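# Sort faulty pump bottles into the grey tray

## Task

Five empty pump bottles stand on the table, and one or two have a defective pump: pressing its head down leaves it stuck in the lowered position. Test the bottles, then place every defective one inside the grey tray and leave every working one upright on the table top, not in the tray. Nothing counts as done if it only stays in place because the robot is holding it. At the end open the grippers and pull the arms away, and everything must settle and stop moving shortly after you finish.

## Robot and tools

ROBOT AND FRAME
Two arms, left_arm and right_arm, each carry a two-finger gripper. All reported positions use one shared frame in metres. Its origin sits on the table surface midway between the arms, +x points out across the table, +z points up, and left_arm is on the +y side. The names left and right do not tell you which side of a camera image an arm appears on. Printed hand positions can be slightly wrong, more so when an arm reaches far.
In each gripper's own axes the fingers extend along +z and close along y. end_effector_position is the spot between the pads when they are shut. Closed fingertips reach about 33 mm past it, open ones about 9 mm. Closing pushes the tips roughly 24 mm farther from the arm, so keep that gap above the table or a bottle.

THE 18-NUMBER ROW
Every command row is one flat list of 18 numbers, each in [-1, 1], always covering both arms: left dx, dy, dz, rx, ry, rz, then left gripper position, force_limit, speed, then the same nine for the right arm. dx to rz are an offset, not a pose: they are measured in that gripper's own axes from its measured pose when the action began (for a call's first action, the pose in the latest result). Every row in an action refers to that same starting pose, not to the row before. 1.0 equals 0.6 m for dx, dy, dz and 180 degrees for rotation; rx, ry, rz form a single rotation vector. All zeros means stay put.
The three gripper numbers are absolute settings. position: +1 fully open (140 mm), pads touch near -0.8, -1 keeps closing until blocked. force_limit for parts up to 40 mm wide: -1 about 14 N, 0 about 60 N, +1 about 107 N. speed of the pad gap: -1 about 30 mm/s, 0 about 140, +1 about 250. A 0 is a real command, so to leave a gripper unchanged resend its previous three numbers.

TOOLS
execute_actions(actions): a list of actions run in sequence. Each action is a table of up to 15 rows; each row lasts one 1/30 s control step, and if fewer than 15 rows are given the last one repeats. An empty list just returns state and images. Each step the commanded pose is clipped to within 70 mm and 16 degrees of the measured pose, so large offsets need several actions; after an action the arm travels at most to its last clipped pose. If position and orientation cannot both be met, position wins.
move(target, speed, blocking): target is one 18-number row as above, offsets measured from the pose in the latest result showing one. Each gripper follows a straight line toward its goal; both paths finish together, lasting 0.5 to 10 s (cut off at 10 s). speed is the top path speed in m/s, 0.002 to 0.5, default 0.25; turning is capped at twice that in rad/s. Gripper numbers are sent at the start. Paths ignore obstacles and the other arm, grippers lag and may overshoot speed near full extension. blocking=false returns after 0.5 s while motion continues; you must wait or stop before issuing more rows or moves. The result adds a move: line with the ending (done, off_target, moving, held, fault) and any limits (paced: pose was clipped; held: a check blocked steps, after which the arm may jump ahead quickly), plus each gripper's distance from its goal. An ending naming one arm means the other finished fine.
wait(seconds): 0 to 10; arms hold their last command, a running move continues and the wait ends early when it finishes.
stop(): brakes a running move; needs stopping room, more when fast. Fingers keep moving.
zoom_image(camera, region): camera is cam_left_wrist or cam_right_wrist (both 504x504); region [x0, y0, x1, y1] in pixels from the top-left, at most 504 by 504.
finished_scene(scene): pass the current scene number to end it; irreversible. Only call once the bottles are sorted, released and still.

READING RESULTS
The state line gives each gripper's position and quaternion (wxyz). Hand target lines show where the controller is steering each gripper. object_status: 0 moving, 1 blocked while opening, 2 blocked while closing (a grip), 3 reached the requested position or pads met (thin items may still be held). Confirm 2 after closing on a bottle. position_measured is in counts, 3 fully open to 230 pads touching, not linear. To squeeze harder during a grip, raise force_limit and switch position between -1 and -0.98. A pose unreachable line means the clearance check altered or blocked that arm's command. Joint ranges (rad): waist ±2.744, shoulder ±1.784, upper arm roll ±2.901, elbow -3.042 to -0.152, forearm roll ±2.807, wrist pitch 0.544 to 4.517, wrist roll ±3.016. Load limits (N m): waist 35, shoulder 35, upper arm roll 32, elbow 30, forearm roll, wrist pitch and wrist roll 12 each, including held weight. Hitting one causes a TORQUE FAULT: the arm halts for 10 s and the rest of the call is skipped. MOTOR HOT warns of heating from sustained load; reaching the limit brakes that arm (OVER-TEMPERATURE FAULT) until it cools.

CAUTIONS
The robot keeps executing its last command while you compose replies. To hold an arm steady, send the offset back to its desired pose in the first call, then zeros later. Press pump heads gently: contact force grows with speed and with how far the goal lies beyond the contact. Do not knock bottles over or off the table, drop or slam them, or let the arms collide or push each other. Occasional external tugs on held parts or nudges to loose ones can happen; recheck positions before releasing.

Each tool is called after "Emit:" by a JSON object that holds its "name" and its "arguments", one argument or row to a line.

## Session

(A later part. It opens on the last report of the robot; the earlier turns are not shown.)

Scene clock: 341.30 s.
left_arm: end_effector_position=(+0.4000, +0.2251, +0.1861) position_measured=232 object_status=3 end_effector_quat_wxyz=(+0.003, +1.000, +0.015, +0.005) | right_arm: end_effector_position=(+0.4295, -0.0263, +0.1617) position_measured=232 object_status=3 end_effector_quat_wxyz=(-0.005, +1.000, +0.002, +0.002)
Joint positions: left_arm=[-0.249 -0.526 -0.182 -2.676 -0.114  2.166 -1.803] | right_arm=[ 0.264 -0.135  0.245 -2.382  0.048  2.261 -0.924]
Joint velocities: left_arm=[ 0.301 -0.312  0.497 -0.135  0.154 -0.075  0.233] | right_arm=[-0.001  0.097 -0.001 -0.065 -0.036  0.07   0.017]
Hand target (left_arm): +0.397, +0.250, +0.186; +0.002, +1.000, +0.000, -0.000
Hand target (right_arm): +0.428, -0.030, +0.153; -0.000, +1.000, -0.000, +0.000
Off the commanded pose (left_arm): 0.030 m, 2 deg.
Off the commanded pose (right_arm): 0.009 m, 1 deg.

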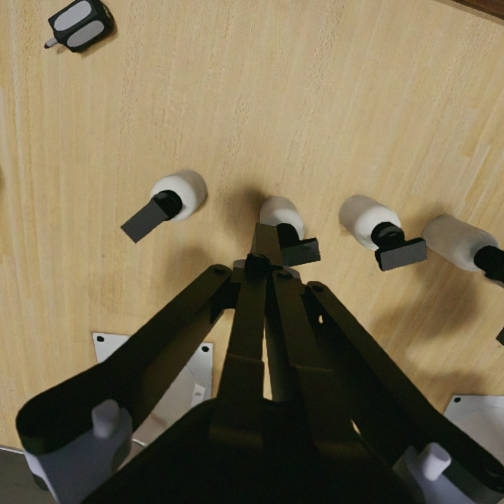

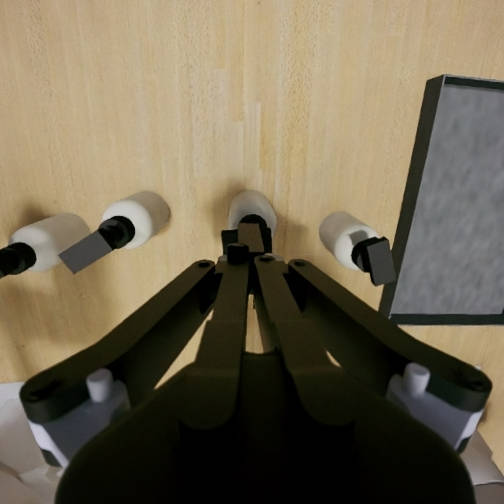

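Emit:
{"name": "wait", "arguments": {
  "seconds": 0
}}

Emit:
{"name": "zoom_image", "arguments": {
  "camera": "cam_left_wrist",
  "region": [130, 150, 370, 290]
}}

Scene clock: 342.53 s.
left_arm: end_effector_position=(+0.3985, +0.2480, +0.1872) position_measured=232 object_status=3 end_effector_quat_wxyz=(+0.003, +1.000, +0.003, +0.002) | right_arm: end_effector_position=(+0.4306, -0.0264, +0.1591) position_measured=232 object_status=3 end_effector_quat_wxyz=(-0.005, +1.000, +0.001, +0.004)
Joint positions: left_arm=[-0.226 -0.546 -0.145 -2.689 -0.096  2.152 -1.734] | right_arm=[ 0.263 -0.13   0.245 -2.386  0.044  2.271 -0.919]
Joint velocities: left_arm=[-0.    -0.    -0.     0.001 -0.    -0.001  0.002] | right_arm=[-0.001  0.    -0.001  0.    -0.001  0.     0.001]
Hand target (left_arm): +0.397, +0.250, +0.186; +0.002, +1.000, +0.000, -0.000
Hand target (right_arm): +0.428, -0.030, +0.153; -0.000, +1.000, -0.000, +0.000
Off the commanded pose (left_arm): 0.007 m, 1 deg.
Off the commanded pose (right_arm): 0.007 m, 1 deg.

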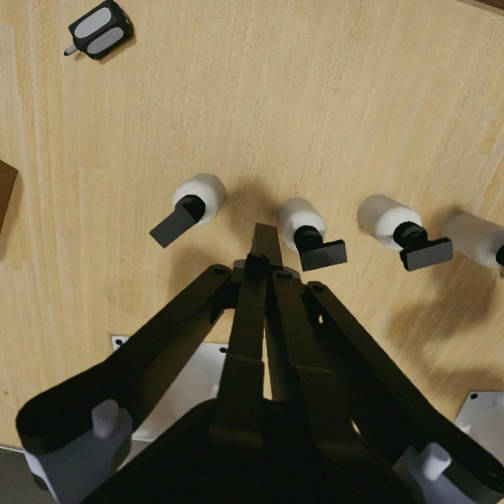

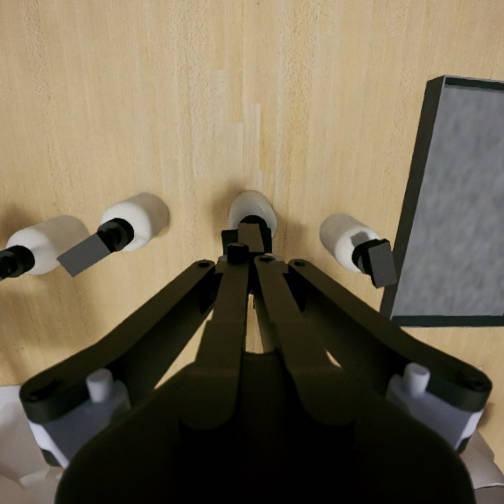

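Region (130, 150, 370, 290) of cam_left_wrist's 504x504 image, scaled by 2.100, with more detail than that image has; it fills the top 294 rows of this view, and the rest is white.

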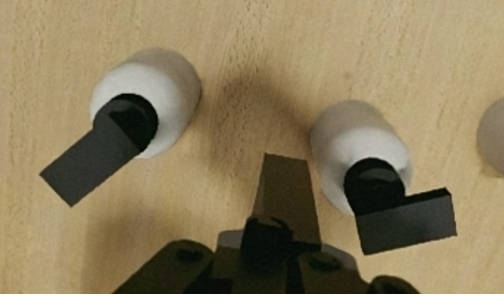

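Emit:
{"name": "execute_actions", "arguments": {
  "actions": [
    [[0,-0.0003,0,0,0,0,-1,-0.5,0.9,-0.0044,0.0036,-0.0020,-0.0028,-0.0032,0.0001,-1,-0.5,0.9],[0,-0.0025,0,0,0,0,-1,-0.5,0.9,-0.0088,0.0072,-0.0058,-0.0057,-0.0063,0.0002,-1,-0.5,0.9],[0,-0.0074,-0.0001,0.0001,-0.0001,0.0001,-1,-0.5,0.9,-0.0131,0.0108,-0.0114,-0.0085,-0.0095,0.0003,-1,-0.5,0.9],[0,-0.0156,-0.0001,0.0002,-0.0002,0.0002,-1,-0.5,0.9,-0.0146,0.012,-0.0190,-0.0099,-0.0109,0.0005,-1,-0.5,0.9],[0,-0.0269,-0.0002,0.0004,-0.0003,0.0004,-1,-0.5,0.9,-0.0146,0.0153,-0.0265,-0.0101,-0.0110,0.0006,-1,-0.5,0.9],[0,-0.0406,-0.0003,0.0006,-0.0004,0.0006,-1,-0.5,0.9,-0.0142,0.0232,-0.0332,-0.0090,-0.0096,0.0006,-1,-0.5,0.9],[0,-0.0560,-0.0004,0.0008,-0.0006,0.0008,-1,-0.5,0.9,-0.0134,0.0357,-0.0385,-0.0072,-0.0074,0.0006,-1,-0.5,0.9],[0,-0.0720,-0.0006,0.0011,-0.0007,0.0011,-1,-0.5,0.9,-0.0141,0.0560,-0.0421,-0.0054,-0.0052,0.0006,-1,-0.5,0.9],[0,-0.0874,-0.0007,0.0013,-0.0009,0.0013,-1,-0.5,0.9,-0.0165,0.0810,-0.0444,-0.0041,-0.0036,0.0006,-1,-0.5,0.9],[0,-0.1011,-0.0008,0.0015,-0.0010,0.0015,-1,-0.5,0.9,-0.0202,0.1086,-0.044,-0.0032,-0.0025,0.0006,-1,-0.5,0.9],[0,-0.1124,-0.0009,0.0017,-0.0011,0.0017,-1,-0.5,0.9,-0.0252,0.1358,-0.041,-0.0032,-0.0025,0.0006,0.1,-0.3,0.5],[0,-0.1206,-0.0009,0.0018,-0.0012,0.0018,-1,-0.5,0.9,-0.0295,0.1591,-0.036,-0.0032,-0.0025,0.0006,0.1,-0.3,0.5],[0,-0.1255,-0.001,0.0019,-0.0013,0.0019,-1,-0.5,0.9,-0.0331,0.1785,-0.030,-0.0032,-0.0025,0.0006,0.1,-0.3,0.5],[0,-0.1277,-0.001,0.0019,-0.0013,0.0019,-1,-0.5,0.9,-0.0353,0.1901,-0.025,-0.0032,-0.0025,0.0006,0.1,-0.3,0.5],[0,-0.128,-0.001,0.0019,-0.0013,0.0019,-1,-0.5,0.9,-0.036,0.194,-0.0215,-0.0032,-0.0025,0.0006,0.1,-0.3,0.5]]
  ]
}}

Scene clock: 366.97 s.
left_arm: end_effector_position=(+0.4007, +0.3143, +0.1889) position_measured=232 object_status=3 end_effector_quat_wxyz=(+0.006, +0.999, +0.032, +0.004) | right_arm: end_effector_position=(+0.4134, -0.1210, +0.1760) position_measured=191 object_status=0 end_effector_quat_wxyz=(+0.003, +0.999, -0.039, -0.000)
Joint positions: left_arm=[-0.162 -0.572 -0.023 -2.71  -0.028  2.145 -1.66 ] | right_arm=[ 0.219 -0.35   0.143 -2.558  0.054  2.206 -0.998]
Joint velocities: left_arm=[ 0.036 -0.008  0.206 -0.003  0.141 -0.014  0.197] | right_arm=[-0.144 -0.454 -0.397 -0.611 -0.016  0.019 -0.327]
Hand target (left_arm): +0.398, +0.322, +0.188; +0.001, +1.000, +0.001, +0.001
Hand target (right_arm): +0.408, -0.140, +0.170; +0.004, +1.000, -0.002, -0.002
Off the commanded pose (left_arm): 0.011 m, 4 deg.
Off the commanded pose (right_arm): 0.023 m, 4 deg.

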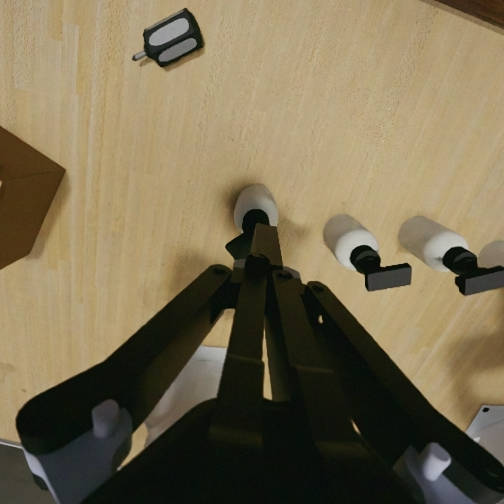

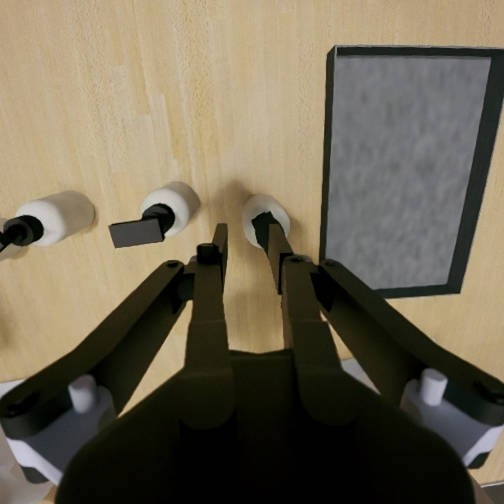

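Emit:
{"name": "wait", "arguments": {
  "seconds": 0
}}

Emit:
{"name": "zoom_image", "arguments": {
  "camera": "cam_right_wrist",
  "region": [60, 160, 200, 270]
}}

Emit:
{"name": "zoom_image", "arguments": {
  "camera": "cam_right_wrist",
  "region": [180, 170, 320, 290]
}}

Emit:
{"name": "zoom_image", "arguments": {
  "camera": "cam_left_wrist",
  "region": [215, 170, 315, 270]
}}

Scene clock: 369.53 s.
left_arm: end_effector_position=(+0.4000, +0.3213, +0.1887) position_measured=232 object_status=3 end_effector_quat_wxyz=(+0.002, +1.000, +0.004, +0.003) | right_arm: end_effector_position=(+0.4070, -0.1392, +0.1697) position_measured=117 object_status=3 end_effector_quat_wxyz=(+0.003, +1.000, -0.005, -0.004)
Joint positions: left_arm=[-0.161 -0.573 -0.01  -2.71  -0.011  2.143 -1.601] | right_arm=[ 0.211 -0.381  0.119 -2.603  0.053  2.213 -1.096]
Joint velocities: left_arm=[ 0.001 -0.     0.001 -0.    -0.001  0.    -0.   ] | right_arm=[-0.    -0.001 -0.     0.001 -0.     0.001 -0.001]
Hand target (left_arm): +0.398, +0.322, +0.188; +0.001, +1.000, +0.001, +0.001
Hand target (right_arm): +0.408, -0.140, +0.170; +0.004, +1.000, -0.002, -0.002
Off the commanded pose (left_arm): 0.004 m, 1 deg.
Off the commanded pose (right_arm): 0.004 m, 1 deg.

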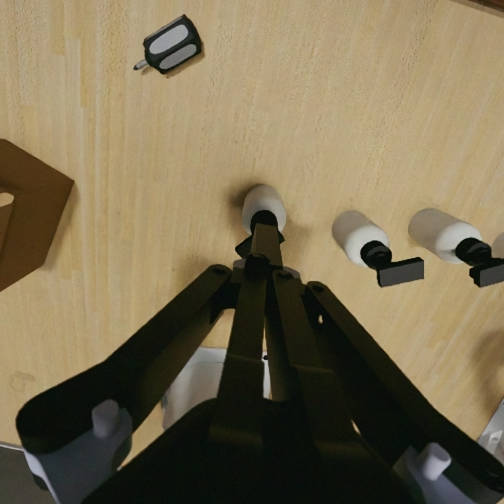

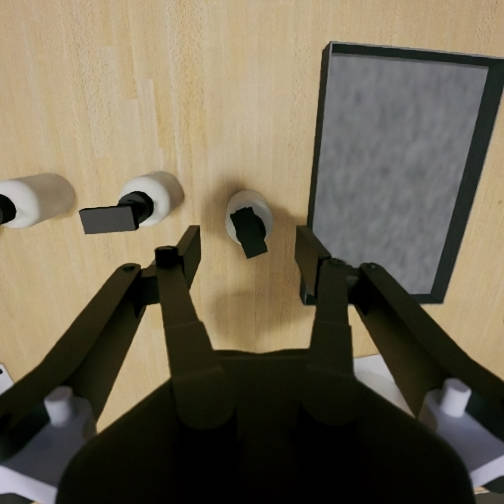

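Region (60, 160, 200, 270) of cam_right_wrist's 504x504 image, scaled by 3.600, with more detail than that image has; it fills the top 396 rows of this view, and the rest is white.

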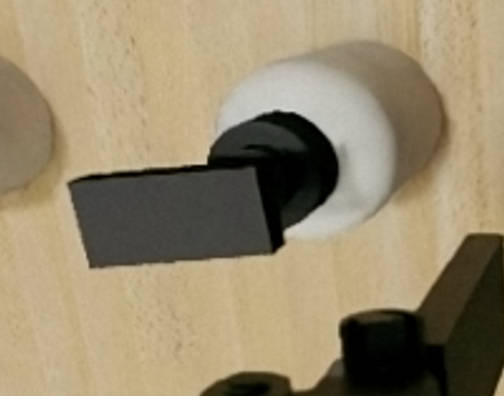

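Region (180, 170, 320, 290) of cam_right_wrist's 504x504 image, scaled by 3.600, with more detail than that image has; it fills the top 432 rows of this view, and the rest is white.

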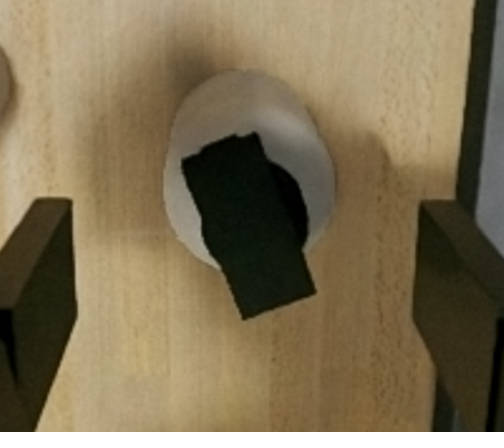

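Region (215, 170, 315, 270) of cam_left_wrist's 504x504 image, scaled by 5.040, with more detail than that image has.

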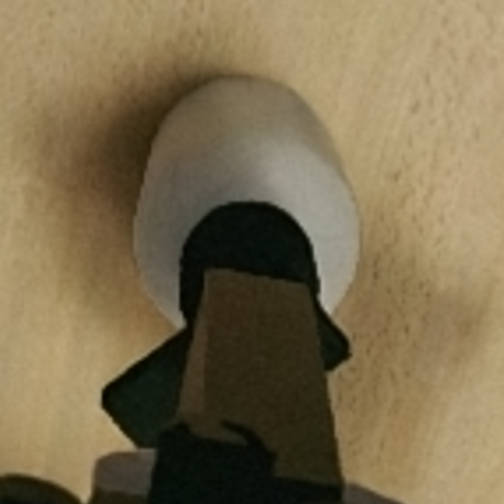

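Emit:
{"name": "wait", "arguments": {
  "seconds": 0
}}

Emit:
{"name": "zoom_image", "arguments": {
  "camera": "cam_right_wrist",
  "region": [100, 165, 190, 245]
}}

Scene clock: 386.93 s.
left_arm: end_effector_position=(+0.4000, +0.3213, +0.1887) position_measured=232 object_status=3 end_effector_quat_wxyz=(+0.002, +1.000, +0.004, +0.003) | right_arm: end_effector_position=(+0.4070, -0.1393, +0.1697) position_measured=117 object_status=3 end_effector_quat_wxyz=(+0.003, +1.000, -0.005, -0.004)
Joint positions: left_arm=[-0.161 -0.573 -0.01  -2.71  -0.011  2.143 -1.601] | right_arm=[ 0.211 -0.382  0.119 -2.603  0.053  2.213 -1.097]
Joint velocities: left_arm=[ 0.001  0.    -0.001 -0.    -0.    -0.    -0.001] | right_arm=[-0.     0.002 -0.001 -0.     0.002 -0.    -0.001]
Hand target (left_arm): +0.398, +0.322, +0.188; +0.001, +1.000, +0.001, +0.001
Hand target (right_arm): +0.408, -0.140, +0.170; +0.004, +1.000, -0.002, -0.002
Off the commanded pose (left_arm): 0.004 m, 1 deg.
Off the commanded pose (right_arm): 0.004 m, 1 deg.

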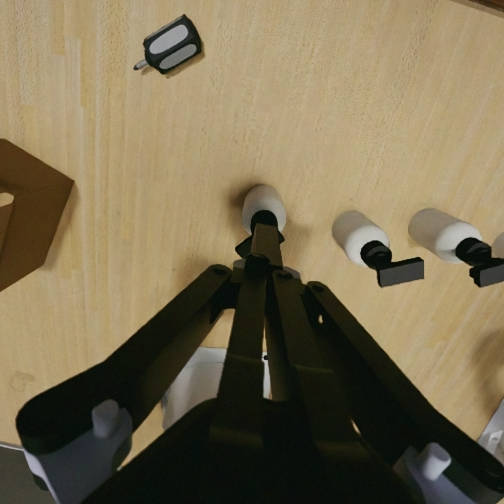

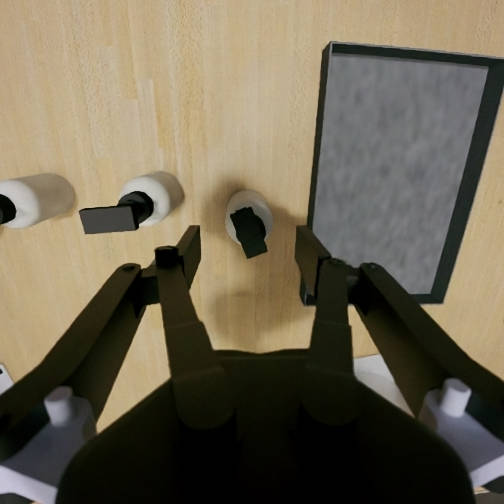

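Region (100, 165, 190, 245) of cam_right_wrist's 504x504 image, scaled by 5.600, with more detail than that image has.

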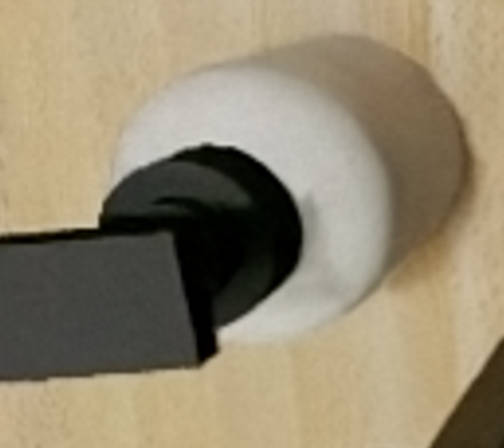

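Emit:
{"name": "execute_actions", "arguments": {
  "actions": [
    [[0.0028,0.0003,0.0008,0.0001,0.0018,0.0003,-1,-0.5,0.9,0.0011,-0.0006,0.0001,0.0004,0.0007,0,0.1,-0.3,0.5],[0.0069,0.0007,0.0030,0.0002,0.0045,0.0006,-1,-0.5,0.9,0.0047,-0.0024,0.0016,0.0015,0.0028,-0.0001,0.1,-0.3,0.5],[0.0108,0.0012,0.0056,0.0003,0.0071,0.0011,-1,-0.5,0.9,0.0128,-0.0067,0.0052,0.0042,0.0076,-0.0002,0.1,-0.3,0.5],[0.0122,0.0016,0.0093,0.0006,0.0082,0.0016,-1,-0.5,0.9,0.0246,-0.0128,0.0117,0.0080,0.0146,-0.0004,0.1,-0.3,0.5],[0.0123,0.0019,0.0134,0.0007,0.0084,0.0020,-1,-0.5,0.9,0.0365,-0.0188,0.0220,0.0119,0.0217,-0.0007,0.1,-0.3,0.5],[0.0117,0.0021,0.0178,0.0009,0.0082,0.0023,-1,-0.5,0.9,0.0474,-0.0242,0.0358,0.0155,0.0281,-0.0010,0.1,-0.3,0.5],[0.0113,0.0022,0.0221,0.0010,0.0080,0.0025,-1,-0.5,0.9,0.0556,-0.0280,0.0524,0.0181,0.0328,-0.0014,0.1,-0.3,0.5],[0.0113,0.0022,0.0264,0.0010,0.0080,0.0025,-1,-0.5,0.9,0.0604,-0.0299,0.0708,0.0197,0.0355,-0.0018,0.1,-0.3,0.5],[0.0113,0.0022,0.0308,0.0010,0.0080,0.0025,-1,-0.5,0.9,0.0613,-0.0296,0.0898,0.0199,0.0358,-0.0022,0.1,-0.3,0.5],[0.0113,0.0022,0.0351,0.0010,0.0080,0.0025,-1,-0.5,0.9,0.0575,-0.0269,0.1082,0.0186,0.0333,-0.0025,0.1,-0.3,0.5],[0.0113,0.0022,0.0394,0.0010,0.0080,0.0025,-1,-0.5,0.9,0.0502,-0.0224,0.1246,0.0162,0.0288,-0.0028,0.1,-0.3,0.5],[0.0113,0.0022,0.0438,0.0010,0.0080,0.0025,-1,-0.5,0.9,0.0394,-0.0161,0.1383,0.0126,0.0221,-0.0030,0.1,-0.3,0.5],[0.0097,0.0021,0.0483,0.0010,0.0070,0.0025,-1,-0.5,0.9,0.0272,-0.0092,0.1483,0.0086,0.0147,-0.0031,0.1,-0.3,0.5],[0.0040,0.0020,0.0530,0.0011,0.0035,0.0025,-1,-0.5,0.9,0.0160,-0.0030,0.1545,0.0049,0.0079,-0.0032,0.1,-0.3,0.5],[-0.005,0.0017,0.0578,0.0013,-0.0019,0.0025,-1,-0.5,0.9,0.007,0.002,0.1578,0.0019,0.0025,-0.0032,-1,-0.3,-0.6]]
  ]
}}

Scene clock: 426.47 s.
left_arm: end_effector_position=(+0.4003, +0.3208, +0.1617) position_measured=232 object_status=3 end_effector_quat_wxyz=(+0.001, +1.000, +0.003, +0.004) | right_arm: end_effector_position=(+0.4054, -0.1429, +0.0834) position_measured=117 object_status=0 end_effector_quat_wxyz=(+0.001, +1.000, -0.005, -0.006)
Joint positions: left_arm=[-0.161 -0.533 -0.014 -2.756 -0.011  2.231 -1.601] | right_arm=[ 0.208 -0.212  0.119 -2.704  0.047  2.481 -1.099]
Joint velocities: left_arm=[ 0.001  0.103 -0.004 -0.065  0.001  0.068 -0.002] | right_arm=[-0.016  0.39  -0.    -0.083 -0.048  0.18  -0.001]
Hand target (left_arm): +0.397, +0.321, +0.154; -0.001, +1.000, +0.001, -0.000
Hand target (right_arm): +0.410, -0.142, +0.076; +0.001, +1.000, -0.000, -0.000
Off the commanded pose (left_arm): 0.008 m, 1 deg.
Off the commanded pose (right_arm): 0.010 m, 1 deg.

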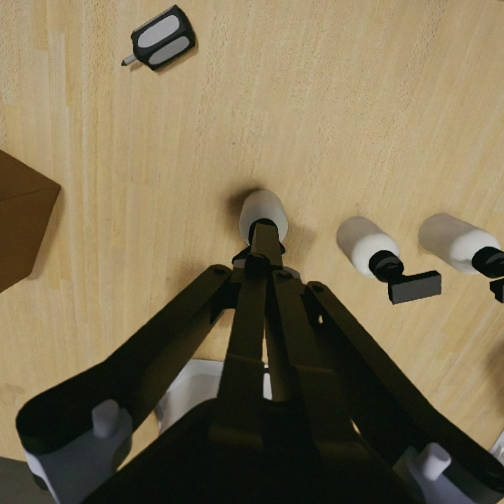

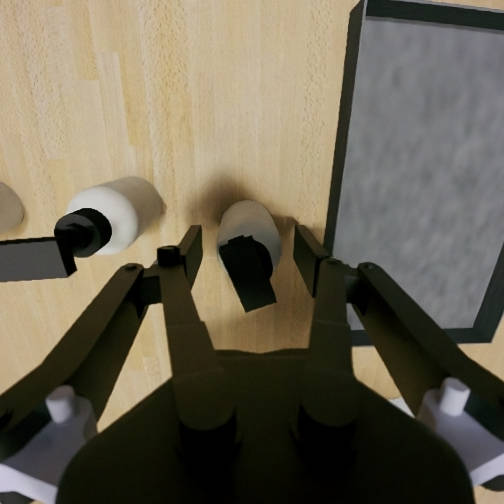

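Emit:
{"name": "wait", "arguments": {
  "seconds": 0
}}

Scene clock: 427.37 s.
left_arm: end_effector_position=(+0.3995, +0.3208, +0.1578) position_measured=232 object_status=3 end_effector_quat_wxyz=(+0.001, +1.000, +0.003, +0.003) | right_arm: end_effector_position=(+0.4084, -0.1422, +0.0760) position_measured=159 object_status=2 end_effector_quat_wxyz=(+0.000, +1.000, -0.003, -0.002)
Joint positions: left_arm=[-0.161 -0.526 -0.014 -2.761 -0.011  2.241 -1.601] | right_arm=[ 0.208 -0.189  0.119 -2.707  0.041  2.514 -1.099]
Joint velocities: left_arm=[-0.     0.    -0.001  0.001 -0.001 -0.    -0.002] | right_arm=[-0.     0.001  0.001 -0.001 -0.001  0.001 -0.   ]
Hand target (left_arm): +0.397, +0.321, +0.154; -0.001, +1.000, +0.001, -0.000
Hand target (right_arm): +0.410, -0.142, +0.076; +0.001, +1.000, -0.000, -0.000
Off the commanded pose (left_arm): 0.005 m, 0 deg.
Off the commanded pose (right_arm): 0.002 m, 0 deg.

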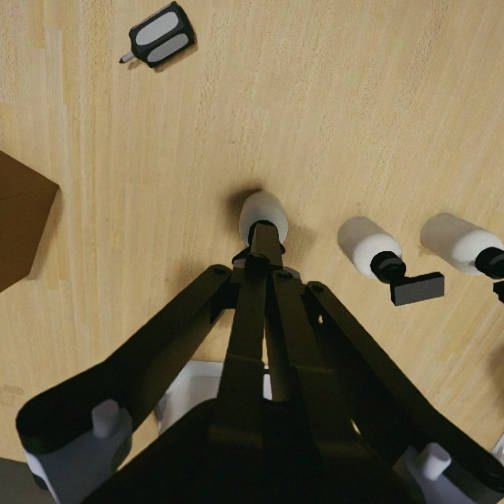

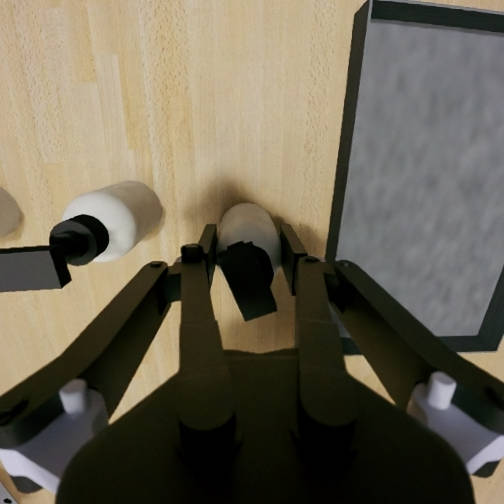

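Emit:
{"name": "execute_actions", "arguments": {
  "actions": [
    [[-0.004,0,0.009,0.0006,-0.0019,0.0019,-1,-0.5,0.9,-0.0070,0.0039,-0.0019,-0.0023,-0.0040,-0.0002,-1,-0.3,-0.6],[-0.004,0,0.012,0.0006,-0.0019,0.0019,-1,-0.5,0.9,-0.0176,0.0097,-0.0059,-0.0058,-0.0102,-0.0005,-1,-0.3,-0.6],[-0.004,0,0.0147,0.0006,-0.0019,0.0019,-1,-0.5,0.9,-0.0274,0.0170,-0.0133,-0.0093,-0.0163,-0.0008,-1,-0.3,-0.6],[-0.004,0,0.0147,0.0006,-0.0019,0.0019,-1,-0.5,0.9,-0.0311,0.0230,-0.0239,-0.0110,-0.0192,-0.0012,-1,-0.3,-0.6],[-0.004,0,0.0147,0.0006,-0.0019,0.0019,-1,-0.5,0.9,-0.0297,0.0302,-0.0356,-0.0116,-0.0201,-0.0015,-1,-0.3,-0.6],[-0.004,0,0.0147,0.0006,-0.0019,0.0019,-1,-0.5,0.9,-0.0233,0.0385,-0.0476,-0.0110,-0.0188,-0.0019,-1,-0.3,-0.6],[-0.0067,0,0.006,0.0006,-0.0041,0.0019,-1,-0.5,0.9,-0.0109,0.0495,-0.0590,-0.0093,-0.0157,-0.0019,-1,-0.3,-0.6],[-0.0205,0,-0.002,0.0006,-0.0129,0.0019,-1,-0.5,0.9,0.0047,0.0627,-0.0677,-0.0070,-0.0114,-0.0019,-1,-0.3,-0.6],[-0.0325,0,-0.0115,0.0006,-0.0206,0.0019,-1,-0.5,0.9,0.0219,0.0771,-0.0743,-0.0044,-0.0068,-0.0019,-1,-0.3,-0.6],[-0.037,0,-0.022,0.0006,-0.0239,0.0019,-1,-0.5,0.9,0.0384,0.0938,-0.0787,-0.0023,-0.0029,-0.0019,-1,-0.3,-0.6],[-0.0333,0,-0.033,0.0006,-0.0217,0.0019,-1,-0.5,0.9,0.0520,0.1100,-0.0808,-0.0009,-0.0004,-0.0019,-1,-0.3,-0.6],[-0.0241,0.01,-0.0425,0.0006,-0.0162,0.0019,-1,-0.5,0.9,0.0634,0.1256,-0.0817,0,0.0013,-0.0019,-1,-0.3,-0.6],[-0.0148,0.035,-0.0485,0.0006,-0.0107,0.0019,-1,-0.5,0.9,0.0705,0.1395,-0.0817,0,0.0013,-0.0019,-1,-0.3,-0.6],[-0.0040,0.065,-0.0522,0.0006,-0.0052,0.0019,-1,-0.5,0.9,0.0760,0.1504,-0.0817,0,0.0013,-0.0019,-1,-0.3,-0.6],[0.003,0.09,-0.0537,0.0006,-0.0019,0.0019,-1,-0.5,0.9,0.0783,0.155,-0.0817,0,0.0013,-0.0019,-1,-0.3,-0.6]]
  ]
}}

Scene clock: 452.93 s.
left_arm: end_effector_position=(+0.4010, +0.2990, +0.1843) position_measured=232 object_status=3 end_effector_quat_wxyz=(-0.000, +1.000, -0.012, +0.001) | right_arm: end_effector_position=(+0.4493, -0.2180, +0.1252) position_measured=159 object_status=2 end_effector_quat_wxyz=(-0.002, +0.999, -0.046, +0.006)
Joint positions: left_arm=[-0.188 -0.556 -0.048 -2.709 -0.03   2.156 -1.618] | right_arm=[ 0.119 -0.29  -0.009 -2.657 -0.004  2.38  -1.19 ]
Joint velocities: left_arm=[-0.412  0.001 -0.528  0.226 -0.231 -0.053 -0.234] | right_arm=[-0.224  0.073 -0.411  0.123 -0.143 -0.044 -0.348]
Hand target (left_arm): +0.399, +0.269, +0.189; +0.001, +1.000, -0.003, -0.001
Hand target (right_arm): +0.453, -0.235, +0.125; +0.004, +1.000, -0.004, +0.002
Off the commanded pose (left_arm): 0.033 m, 1 deg.
Off the commanded pose (right_arm): 0.018 m, 5 deg.

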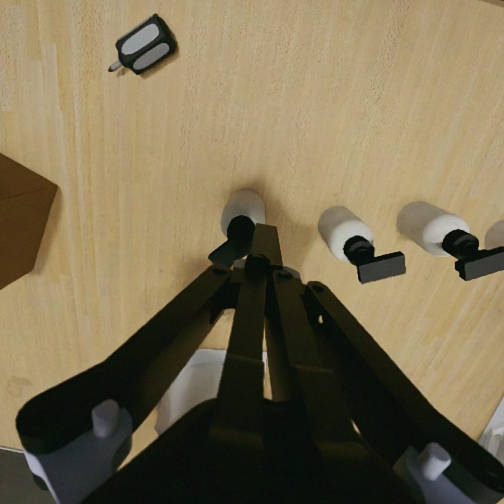

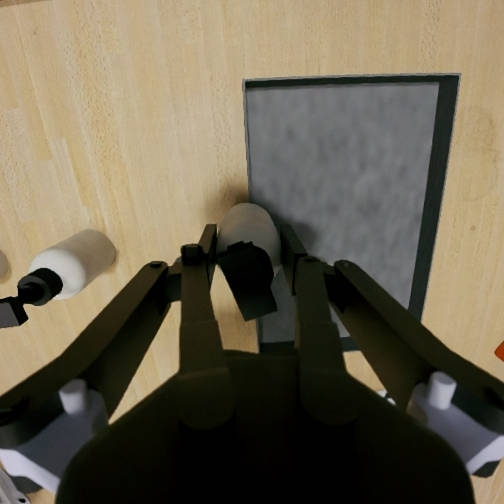

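Emit:
{"name": "wait", "arguments": {
  "seconds": 0
}}

Emit:
{"name": "zoom_image", "arguments": {
  "camera": "cam_left_wrist",
  "region": [150, 160, 290, 280]
}}

Emit:
{"name": "zoom_image", "arguments": {
  "camera": "cam_left_wrist",
  "region": [280, 170, 504, 300]
}}

Scene clock: 454.90 s.
left_arm: end_effector_position=(+0.3994, +0.2706, +0.1883) position_measured=232 object_status=3 end_effector_quat_wxyz=(+0.000, +1.000, -0.005, +0.001) | right_arm: end_effector_position=(+0.4533, -0.2341, +0.1247) position_measured=159 object_status=2 end_effector_quat_wxyz=(+0.002, +1.000, -0.006, +0.003)
Joint positions: left_arm=[-0.222 -0.554 -0.091 -2.695 -0.058  2.144 -1.688] | right_arm=[ 0.106 -0.283 -0.035 -2.65  -0.022  2.371 -1.296]
Joint velocities: left_arm=[ 0.    -0.001 -0.001 -0.001 -0.    -0.    -0.   ] | right_arm=[-0.001 -0.     0.001 -0.     0.001  0.    -0.001]
Hand target (left_arm): +0.399, +0.269, +0.189; +0.001, +1.000, -0.003, -0.001
Hand target (right_arm): +0.453, -0.235, +0.125; +0.004, +1.000, -0.004, +0.002
Off the commanded pose (left_arm): 0.005 m, 1 deg.
Off the commanded pose (right_arm): 0.002 m, 1 deg.

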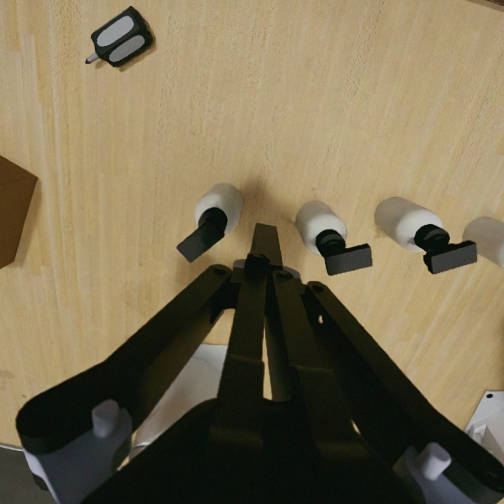

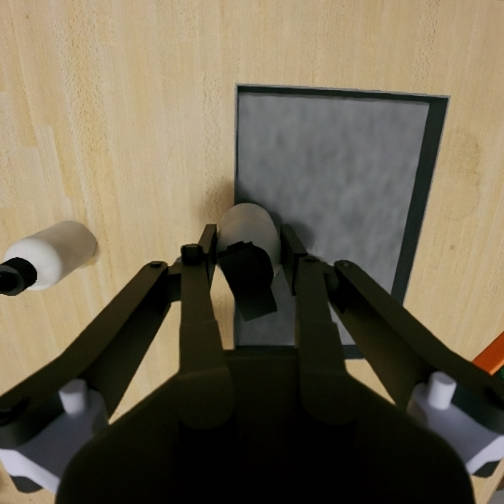

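Region (150, 160, 290, 280) of cam_left_wrist's 504x504 image, scaled by 3.600, with more detail than that image has; it fills the top 432 rows of this view, and the rest is white.

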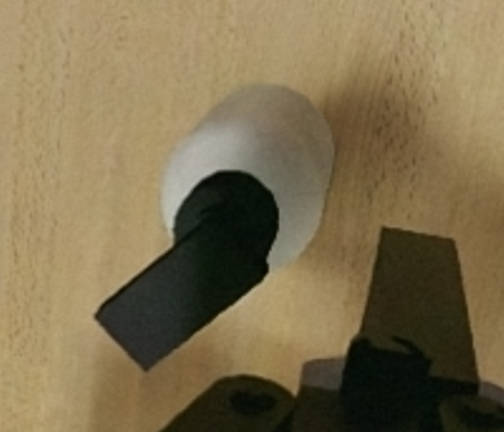

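Region (280, 170, 504, 300) of cam_left_wrist's 504x504 image, scaled by 2.250, with more detail than that image has; it fills the top 292 rows of this view, and the rest is white.

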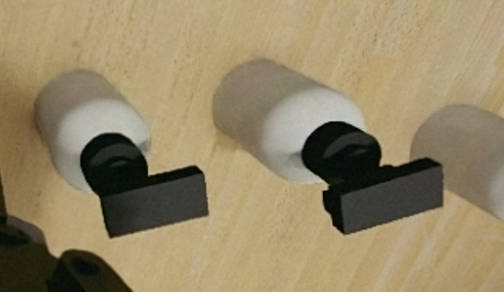

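Emit:
{"name": "zoom_image", "arguments": {
  "camera": "cam_left_wrist",
  "region": [165, 180, 255, 270]
}}

Region (165, 180, 255, 270) of cam_left_wrist's 504x504 image, scaled by 5.600, with more detail than that image has.

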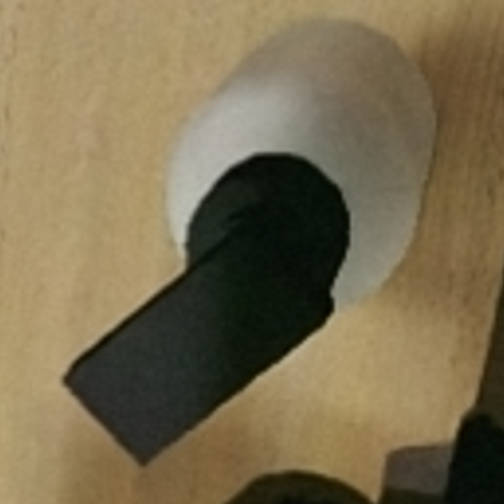

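Emit:
{"name": "wait", "arguments": {
  "seconds": 0
}}

Emit:
{"name": "zoom_image", "arguments": {
  "camera": "cam_left_wrist",
  "region": [165, 180, 255, 270]
}}

Scene clock: 468.70 s.
left_arm: end_effector_position=(+0.3994, +0.2706, +0.1883) position_measured=232 object_status=3 end_effector_quat_wxyz=(+0.000, +1.000, -0.005, +0.001) | right_arm: end_effector_position=(+0.4533, -0.2341, +0.1247) position_measured=159 object_status=2 end_effector_quat_wxyz=(+0.002, +1.000, -0.006, +0.003)
Joint positions: left_arm=[-0.222 -0.554 -0.091 -2.695 -0.058  2.144 -1.688] | right_arm=[ 0.106 -0.283 -0.035 -2.65  -0.022  2.371 -1.296]
Joint velocities: left_arm=[-0.    -0.001 -0.    -0.001  0.    -0.001  0.001] | right_arm=[-0.001 -0.    -0.001  0.001  0.     0.001 -0.001]
Hand target (left_arm): +0.399, +0.269, +0.189; +0.001, +1.000, -0.003, -0.001
Hand target (right_arm): +0.453, -0.235, +0.125; +0.004, +1.000, -0.004, +0.002
Off the commanded pose (left_arm): 0.005 m, 1 deg.
Off the commanded pose (right_arm): 0.002 m, 1 deg.

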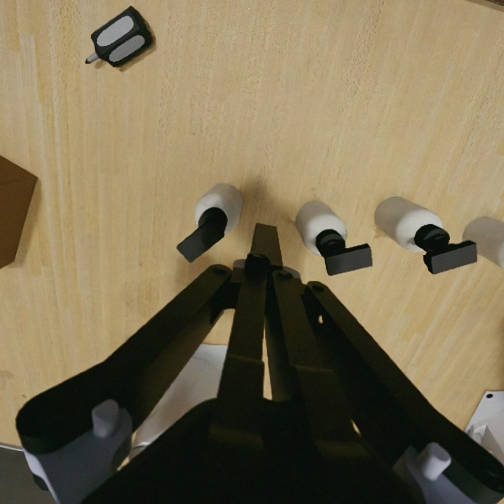

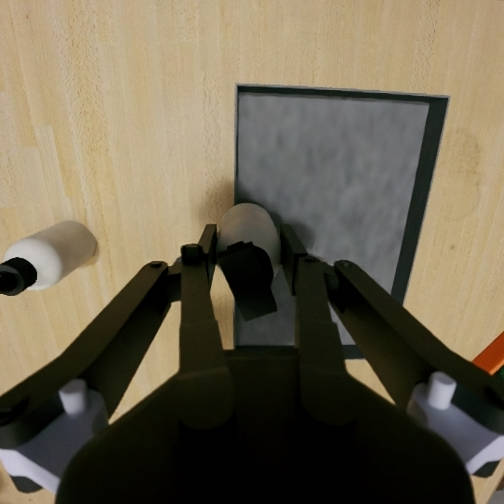

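Region (165, 180, 255, 270) of cam_left_wrist's 504x504 image, scaled by 5.600, with more detail than that image has.

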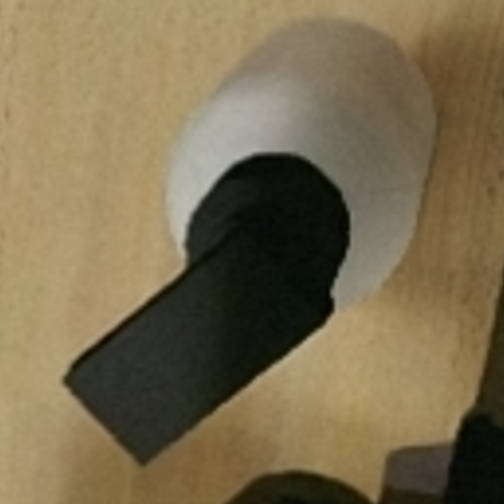

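Emit:
{"name": "execute_actions", "arguments": {
  "actions": [
    [[0.0007,0.0058,-0.001,0,0,-0.0001,-1,-0.5,0.9,0.0009,0.0019,0,0,0,-0.0001,-1,-0.3,-0.6],[0.0022,0.0189,-0.003,0,0,-0.0002,-1,-0.5,0.9,0.0037,0.0065,0.0002,0.0001,0.0002,-0.0003,-1,-0.3,-0.6],[0.0046,0.0392,-0.005,0,-0.0001,-0.0004,-1,-0.5,0.9,0.0092,0.0137,0.0009,0.0003,0.0012,-0.0006,-1,-0.3,-0.6],[0.0075,0.0638,-0.006,0,-0.0001,-0.0007,-1,-0.5,0.9,0.0172,0.0237,0.0024,0.0007,0.0029,-0.0010,-1,-0.3,-0.6],[0.0105,0.0899,-0.006,0,-0.0002,-0.0010,-1,-0.5,0.9,0.0273,0.0354,0.0051,0.0011,0.0052,-0.0015,-1,-0.3,-0.6],[0.0136,0.116,-0.006,0,-0.0002,-0.0013,-1,-0.5,0.9,0.0391,0.0479,0.0090,0.0016,0.0083,-0.0020,-1,-0.3,-0.6],[0.0167,0.1421,-0.006,0,-0.0003,-0.0016,-1,-0.5,0.9,0.0501,0.0595,0.0146,0.0021,0.0113,-0.0025,-1,-0.3,-0.6],[0.0197,0.1682,-0.006,0,-0.0003,-0.0019,-1,-0.5,0.9,0.0604,0.0702,0.0219,0.0026,0.0140,-0.0030,-1,-0.3,-0.6],[0.0228,0.1943,-0.006,0,-0.0004,-0.0021,-1,-0.5,0.9,0.0682,0.0782,0.0303,0.0029,0.0161,-0.0033,-1,-0.3,-0.6],[0.0257,0.219,-0.005,0,-0.0005,-0.0024,-1,-0.5,0.9,0.0724,0.0837,0.0393,0.0031,0.0169,-0.0035,-1,-0.3,-0.6],[0.0282,0.2407,-0.004,0,-0.0005,-0.0027,-1,-0.5,0.9,0.0742,0.0874,0.0488,0.0032,0.0169,-0.0037,-1,-0.3,-0.6],[0.0304,0.2596,-0.003,0,-0.0005,-0.0029,-1,-0.5,0.9,0.0726,0.0895,0.0573,0.0030,0.0153,-0.0038,-1,-0.3,-0.6],[0.0321,0.2741,-0.002,0,-0.0006,-0.0030,-1,-0.5,0.9,0.0678,0.0910,0.0651,0.0027,0.0121,-0.0038,-1,-0.3,-0.6],[0.0333,0.2842,-0.0015,0,-0.0006,-0.0031,-1,-0.5,0.9,0.0585,0.0919,0.0724,0.0022,0.0065,-0.0038,-1,-0.3,-0.6],[0.034,0.29,-0.001,0,-0.0006,-0.0032,-1,-0.5,0.9,0.0445,0.0933,0.0787,0.0013,-0.0019,-0.0038,-1,-0.3,-0.6]]
  ]
}}

Scene clock: 493.40 s.
left_arm: end_effector_position=(+0.4111, +0.1202, +0.1898) position_measured=232 object_status=3 end_effector_quat_wxyz=(-0.001, +0.998, -0.065, -0.002) | right_arm: end_effector_position=(+0.4783, -0.2905, +0.0865) position_measured=159 object_status=2 end_effector_quat_wxyz=(+0.003, +1.000, -0.029, +0.002)
Joint positions: left_arm=[-0.319 -0.354 -0.336 -2.506 -0.138  2.163 -1.857] | right_arm=[ 0.051 -0.152 -0.126 -2.633 -0.043  2.484 -1.378]
Joint velocities: left_arm=[-0.013  0.502 -0.434  0.417 -0.021  0.081 -0.47 ] | right_arm=[ 0.005  0.316 -0.077 -0.016  0.023  0.096 -0.198]
Hand target (left_arm): +0.417, +0.101, +0.189; +0.004, +1.000, -0.004, +0.001
Hand target (right_arm): +0.479, -0.291, +0.079; +0.002, +1.000, -0.001, +0.000
Off the commanded pose (left_arm): 0.025 m, 7 deg.
Off the commanded pose (right_arm): 0.009 m, 3 deg.

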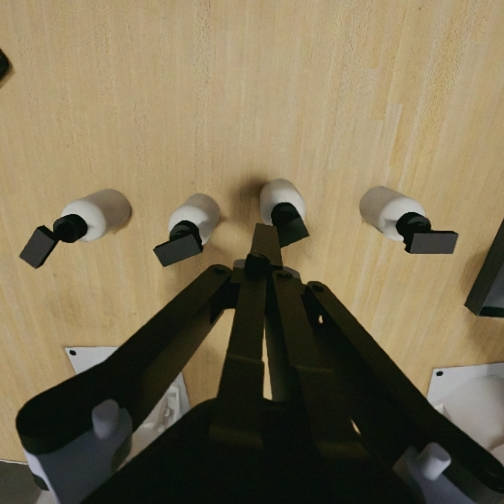

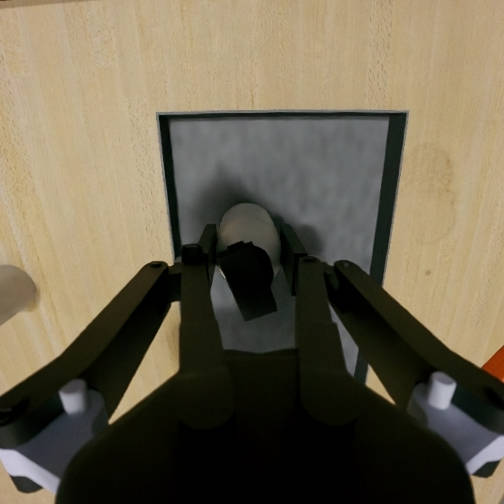

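Emit:
{"name": "wait", "arguments": {
  "seconds": 0
}}

Emit:
{"name": "zoom_image", "arguments": {
  "camera": "cam_left_wrist",
  "region": [215, 170, 315, 270]
}}

Scene clock: 494.83 s.
left_arm: end_effector_position=(+0.4150, +0.1030, +0.1883) position_measured=232 object_status=3 end_effector_quat_wxyz=(+0.002, +1.000, -0.008, -0.001) | right_arm: end_effector_position=(+0.4778, -0.2917, +0.0787) position_measured=159 object_status=2 end_effector_quat_wxyz=(+0.004, +1.000, -0.002, -0.001)
Joint positions: left_arm=[-0.317 -0.318 -0.365 -2.476 -0.141  2.174 -1.998] | right_arm=[ 0.053 -0.132 -0.13  -2.635 -0.04   2.501 -1.437]
Joint velocities: left_arm=[ 0.002 -0.    -0.001  0.001 -0.001  0.001 -0.004] | right_arm=[-0.    -0.     0.    -0.     0.     0.    -0.003]
Hand target (left_arm): +0.417, +0.101, +0.189; +0.004, +1.000, -0.004, +0.001
Hand target (right_arm): +0.479, -0.291, +0.079; +0.002, +1.000, -0.001, +0.000
Off the commanded pose (left_arm): 0.007 m, 1 deg.
Off the commanded pose (right_arm): 0.002 m, 0 deg.

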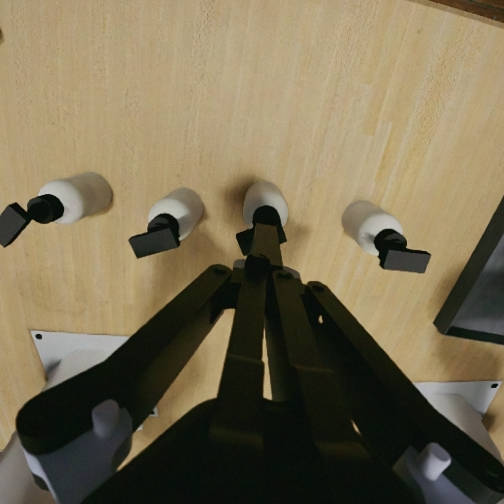

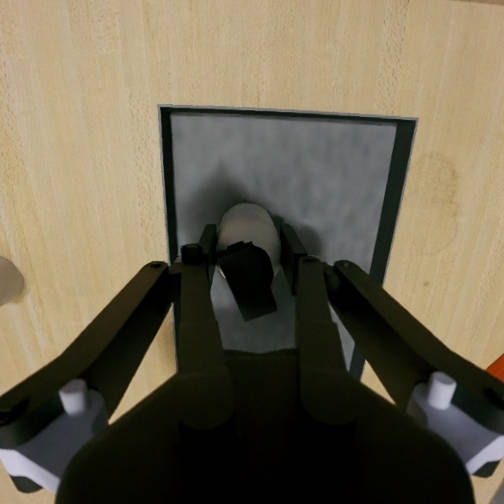

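Region (215, 170, 315, 270) of cam_left_wrist's 504x504 image, scaled by 5.040, with more detail than that image has.

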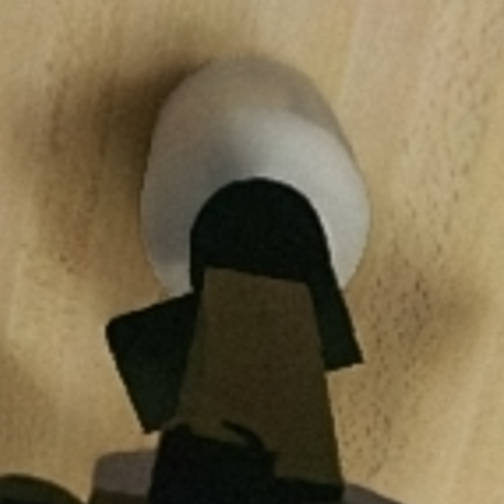

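Emit:
{"name": "execute_actions", "arguments": {
  "actions": [
    [[0.0028,0.0019,0.0010,-0.0009,0.0017,-0.0005,-1,-0.5,0.9,0,0,0.001,0,0,0,-1,-0.3,-0.6],[0.0070,0.0048,0.0035,-0.0022,0.0042,-0.0013,-1,-0.5,0.9,0,0,0.002,0,0,0,0.25,-0.3,0.5],[0.0112,0.0078,0.0067,-0.0035,0.0067,-0.0023,-1,-0.5,0.9,0,0,0.002,0,0,0,0.25,-0.3,0.5],[0.0135,0.0096,0.0108,-0.0040,0.0080,-0.0033,-1,-0.5,0.9,0,0,0.002,0,0,0,0.25,-0.3,0.5],[0.0143,0.0103,0.0154,-0.0041,0.0085,-0.0041,-1,-0.5,0.9,0,0,0.002,0,0,0,0.25,-0.3,0.5],[0.0145,0.0106,0.0202,-0.0039,0.0086,-0.0047,-1,-0.5,0.9,-0.0038,0.0004,0.0009,-0.0002,-0.0023,0,0.25,-0.3,0.5],[0.0146,0.0108,0.0249,-0.0038,0.0086,-0.0051,-1,-0.5,0.9,-0.0118,0.0012,-0.0022,-0.0005,-0.0071,-0.0001,0.25,-0.3,0.5],[0.0146,0.0108,0.0297,-0.0038,0.0086,-0.0051,-1,-0.5,0.9,-0.0237,0.0024,-0.0085,-0.0010,-0.0142,-0.0002,0.25,-0.3,0.5],[0.0146,0.0108,0.0345,-0.0038,0.0086,-0.0051,-1,-0.5,0.9,-0.0355,0.0036,-0.0181,-0.0015,-0.0212,-0.0004,0.25,-0.3,0.5],[0.0146,0.0108,0.0393,-0.0038,0.0086,-0.0051,-1,-0.5,0.9,-0.0435,0.0044,-0.0308,-0.0016,-0.0260,-0.0005,0.25,-0.3,0.5],[0.0146,0.0108,0.0441,-0.0038,0.0086,-0.0051,-1,-0.5,0.9,-0.0473,0.0048,-0.0458,-0.0015,-0.0282,-0.0007,0.25,-0.3,0.5],[0.0146,0.0108,0.0489,-0.0038,0.0086,-0.0051,-1,-0.5,0.9,-0.0459,0.0047,-0.0612,-0.0010,-0.0272,-0.0009,0.25,-0.3,0.5],[0.0133,0.0100,0.0538,-0.0033,0.0078,-0.0051,-1,-0.5,0.9,-0.0402,0.0041,-0.0767,-0.0004,-0.0237,-0.0011,0.25,-0.3,0.5],[0.0086,0.0070,0.0588,-0.0015,0.0050,-0.0051,-1,-0.5,0.9,-0.0260,0.0026,-0.0913,0.0008,-0.0151,-0.0012,0.25,-0.3,0.5],[0.0013,0.0023,0.0638,0.0013,0.0006,-0.0051,-1,-0.5,0.9,0,0,-0.105,0.0025,0.0006,-0.0013,0.25,-0.3,0.5]]
  ]
}}

Scene clock: 524.67 s.
left_arm: end_effector_position=(+0.4169, +0.0998, +0.1574) position_measured=232 object_status=3 end_effector_quat_wxyz=(+0.003, +1.000, -0.006, +0.001) | right_arm: end_effector_position=(+0.4745, -0.2908, +0.1220) position_measured=98 object_status=3 end_effector_quat_wxyz=(-0.000, +1.000, -0.002, -0.006)
Joint positions: left_arm=[-0.311 -0.264 -0.385 -2.513 -0.132  2.268 -2.016] | right_arm=[ 0.053 -0.232 -0.131 -2.601 -0.04   2.359 -1.438]
Joint velocities: left_arm=[ 0.028  0.121 -0.036 -0.079  0.051  0.066 -0.04 ] | right_arm=[-0.    -0.458  0.001  0.225  0.001 -0.204 -0.   ]
Hand target (left_arm): +0.416, +0.102, +0.151; -0.001, +1.000, +0.000, +0.000
Hand target (right_arm): +0.478, -0.291, +0.140; -0.001, +1.000, +0.000, +0.000
Off the commanded pose (left_arm): 0.008 m, 1 deg.
Off the commanded pose (right_arm): 0.020 m, 1 deg.

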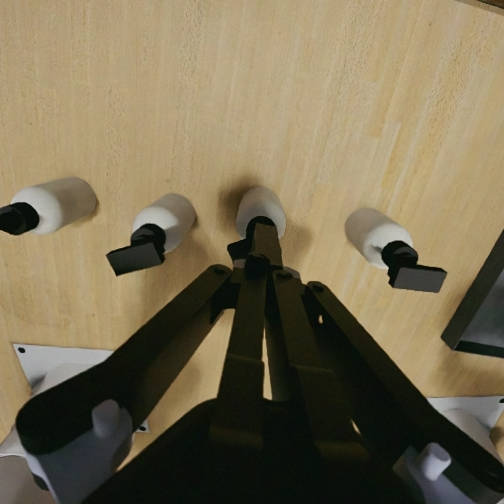

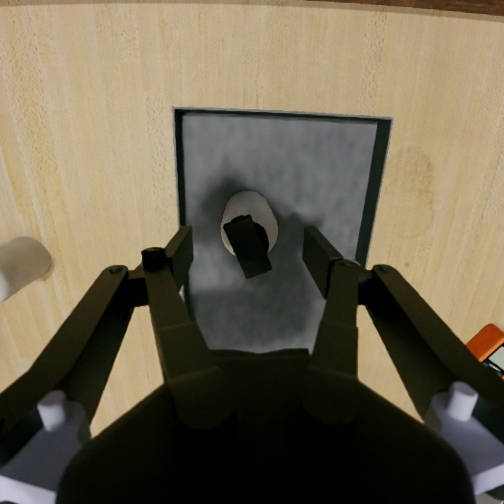

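Emit:
{"name": "wait", "arguments": {
  "seconds": 0
}}

Scene clock: 525.23 s.
left_arm: end_effector_position=(+0.4172, +0.1008, +0.1533) position_measured=232 object_status=3 end_effector_quat_wxyz=(+0.001, +1.000, -0.003, +0.002) | right_arm: end_effector_position=(+0.4797, -0.2900, +0.1404) position_measured=98 object_status=3 end_effector_quat_wxyz=(-0.003, +1.000, -0.002, +0.003)
Joint positions: left_arm=[-0.308 -0.257 -0.388 -2.518 -0.126  2.279 -2.026] | right_arm=[ 0.053 -0.265 -0.131 -2.583 -0.04   2.325 -1.438]
Joint velocities: left_arm=[-0.001  0.001  0.     0.     0.001  0.002 -0.007] | right_arm=[-0.     0.001  0.    -0.     0.001 -0.008  0.   ]
Hand target (left_arm): +0.416, +0.102, +0.151; -0.001, +1.000, +0.000, +0.000
Hand target (right_arm): +0.478, -0.291, +0.140; -0.001, +1.000, +0.000, +0.000
Off the commanded pose (left_arm): 0.004 m, 0 deg.
Off the commanded pose (right_arm): 0.003 m, 0 deg.

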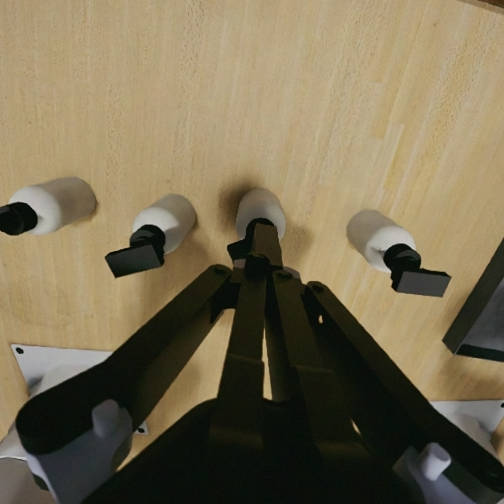

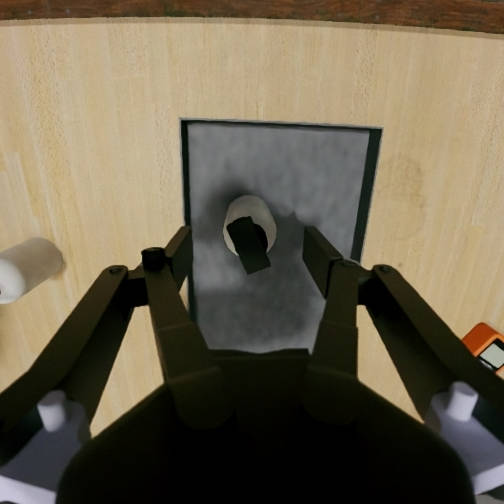

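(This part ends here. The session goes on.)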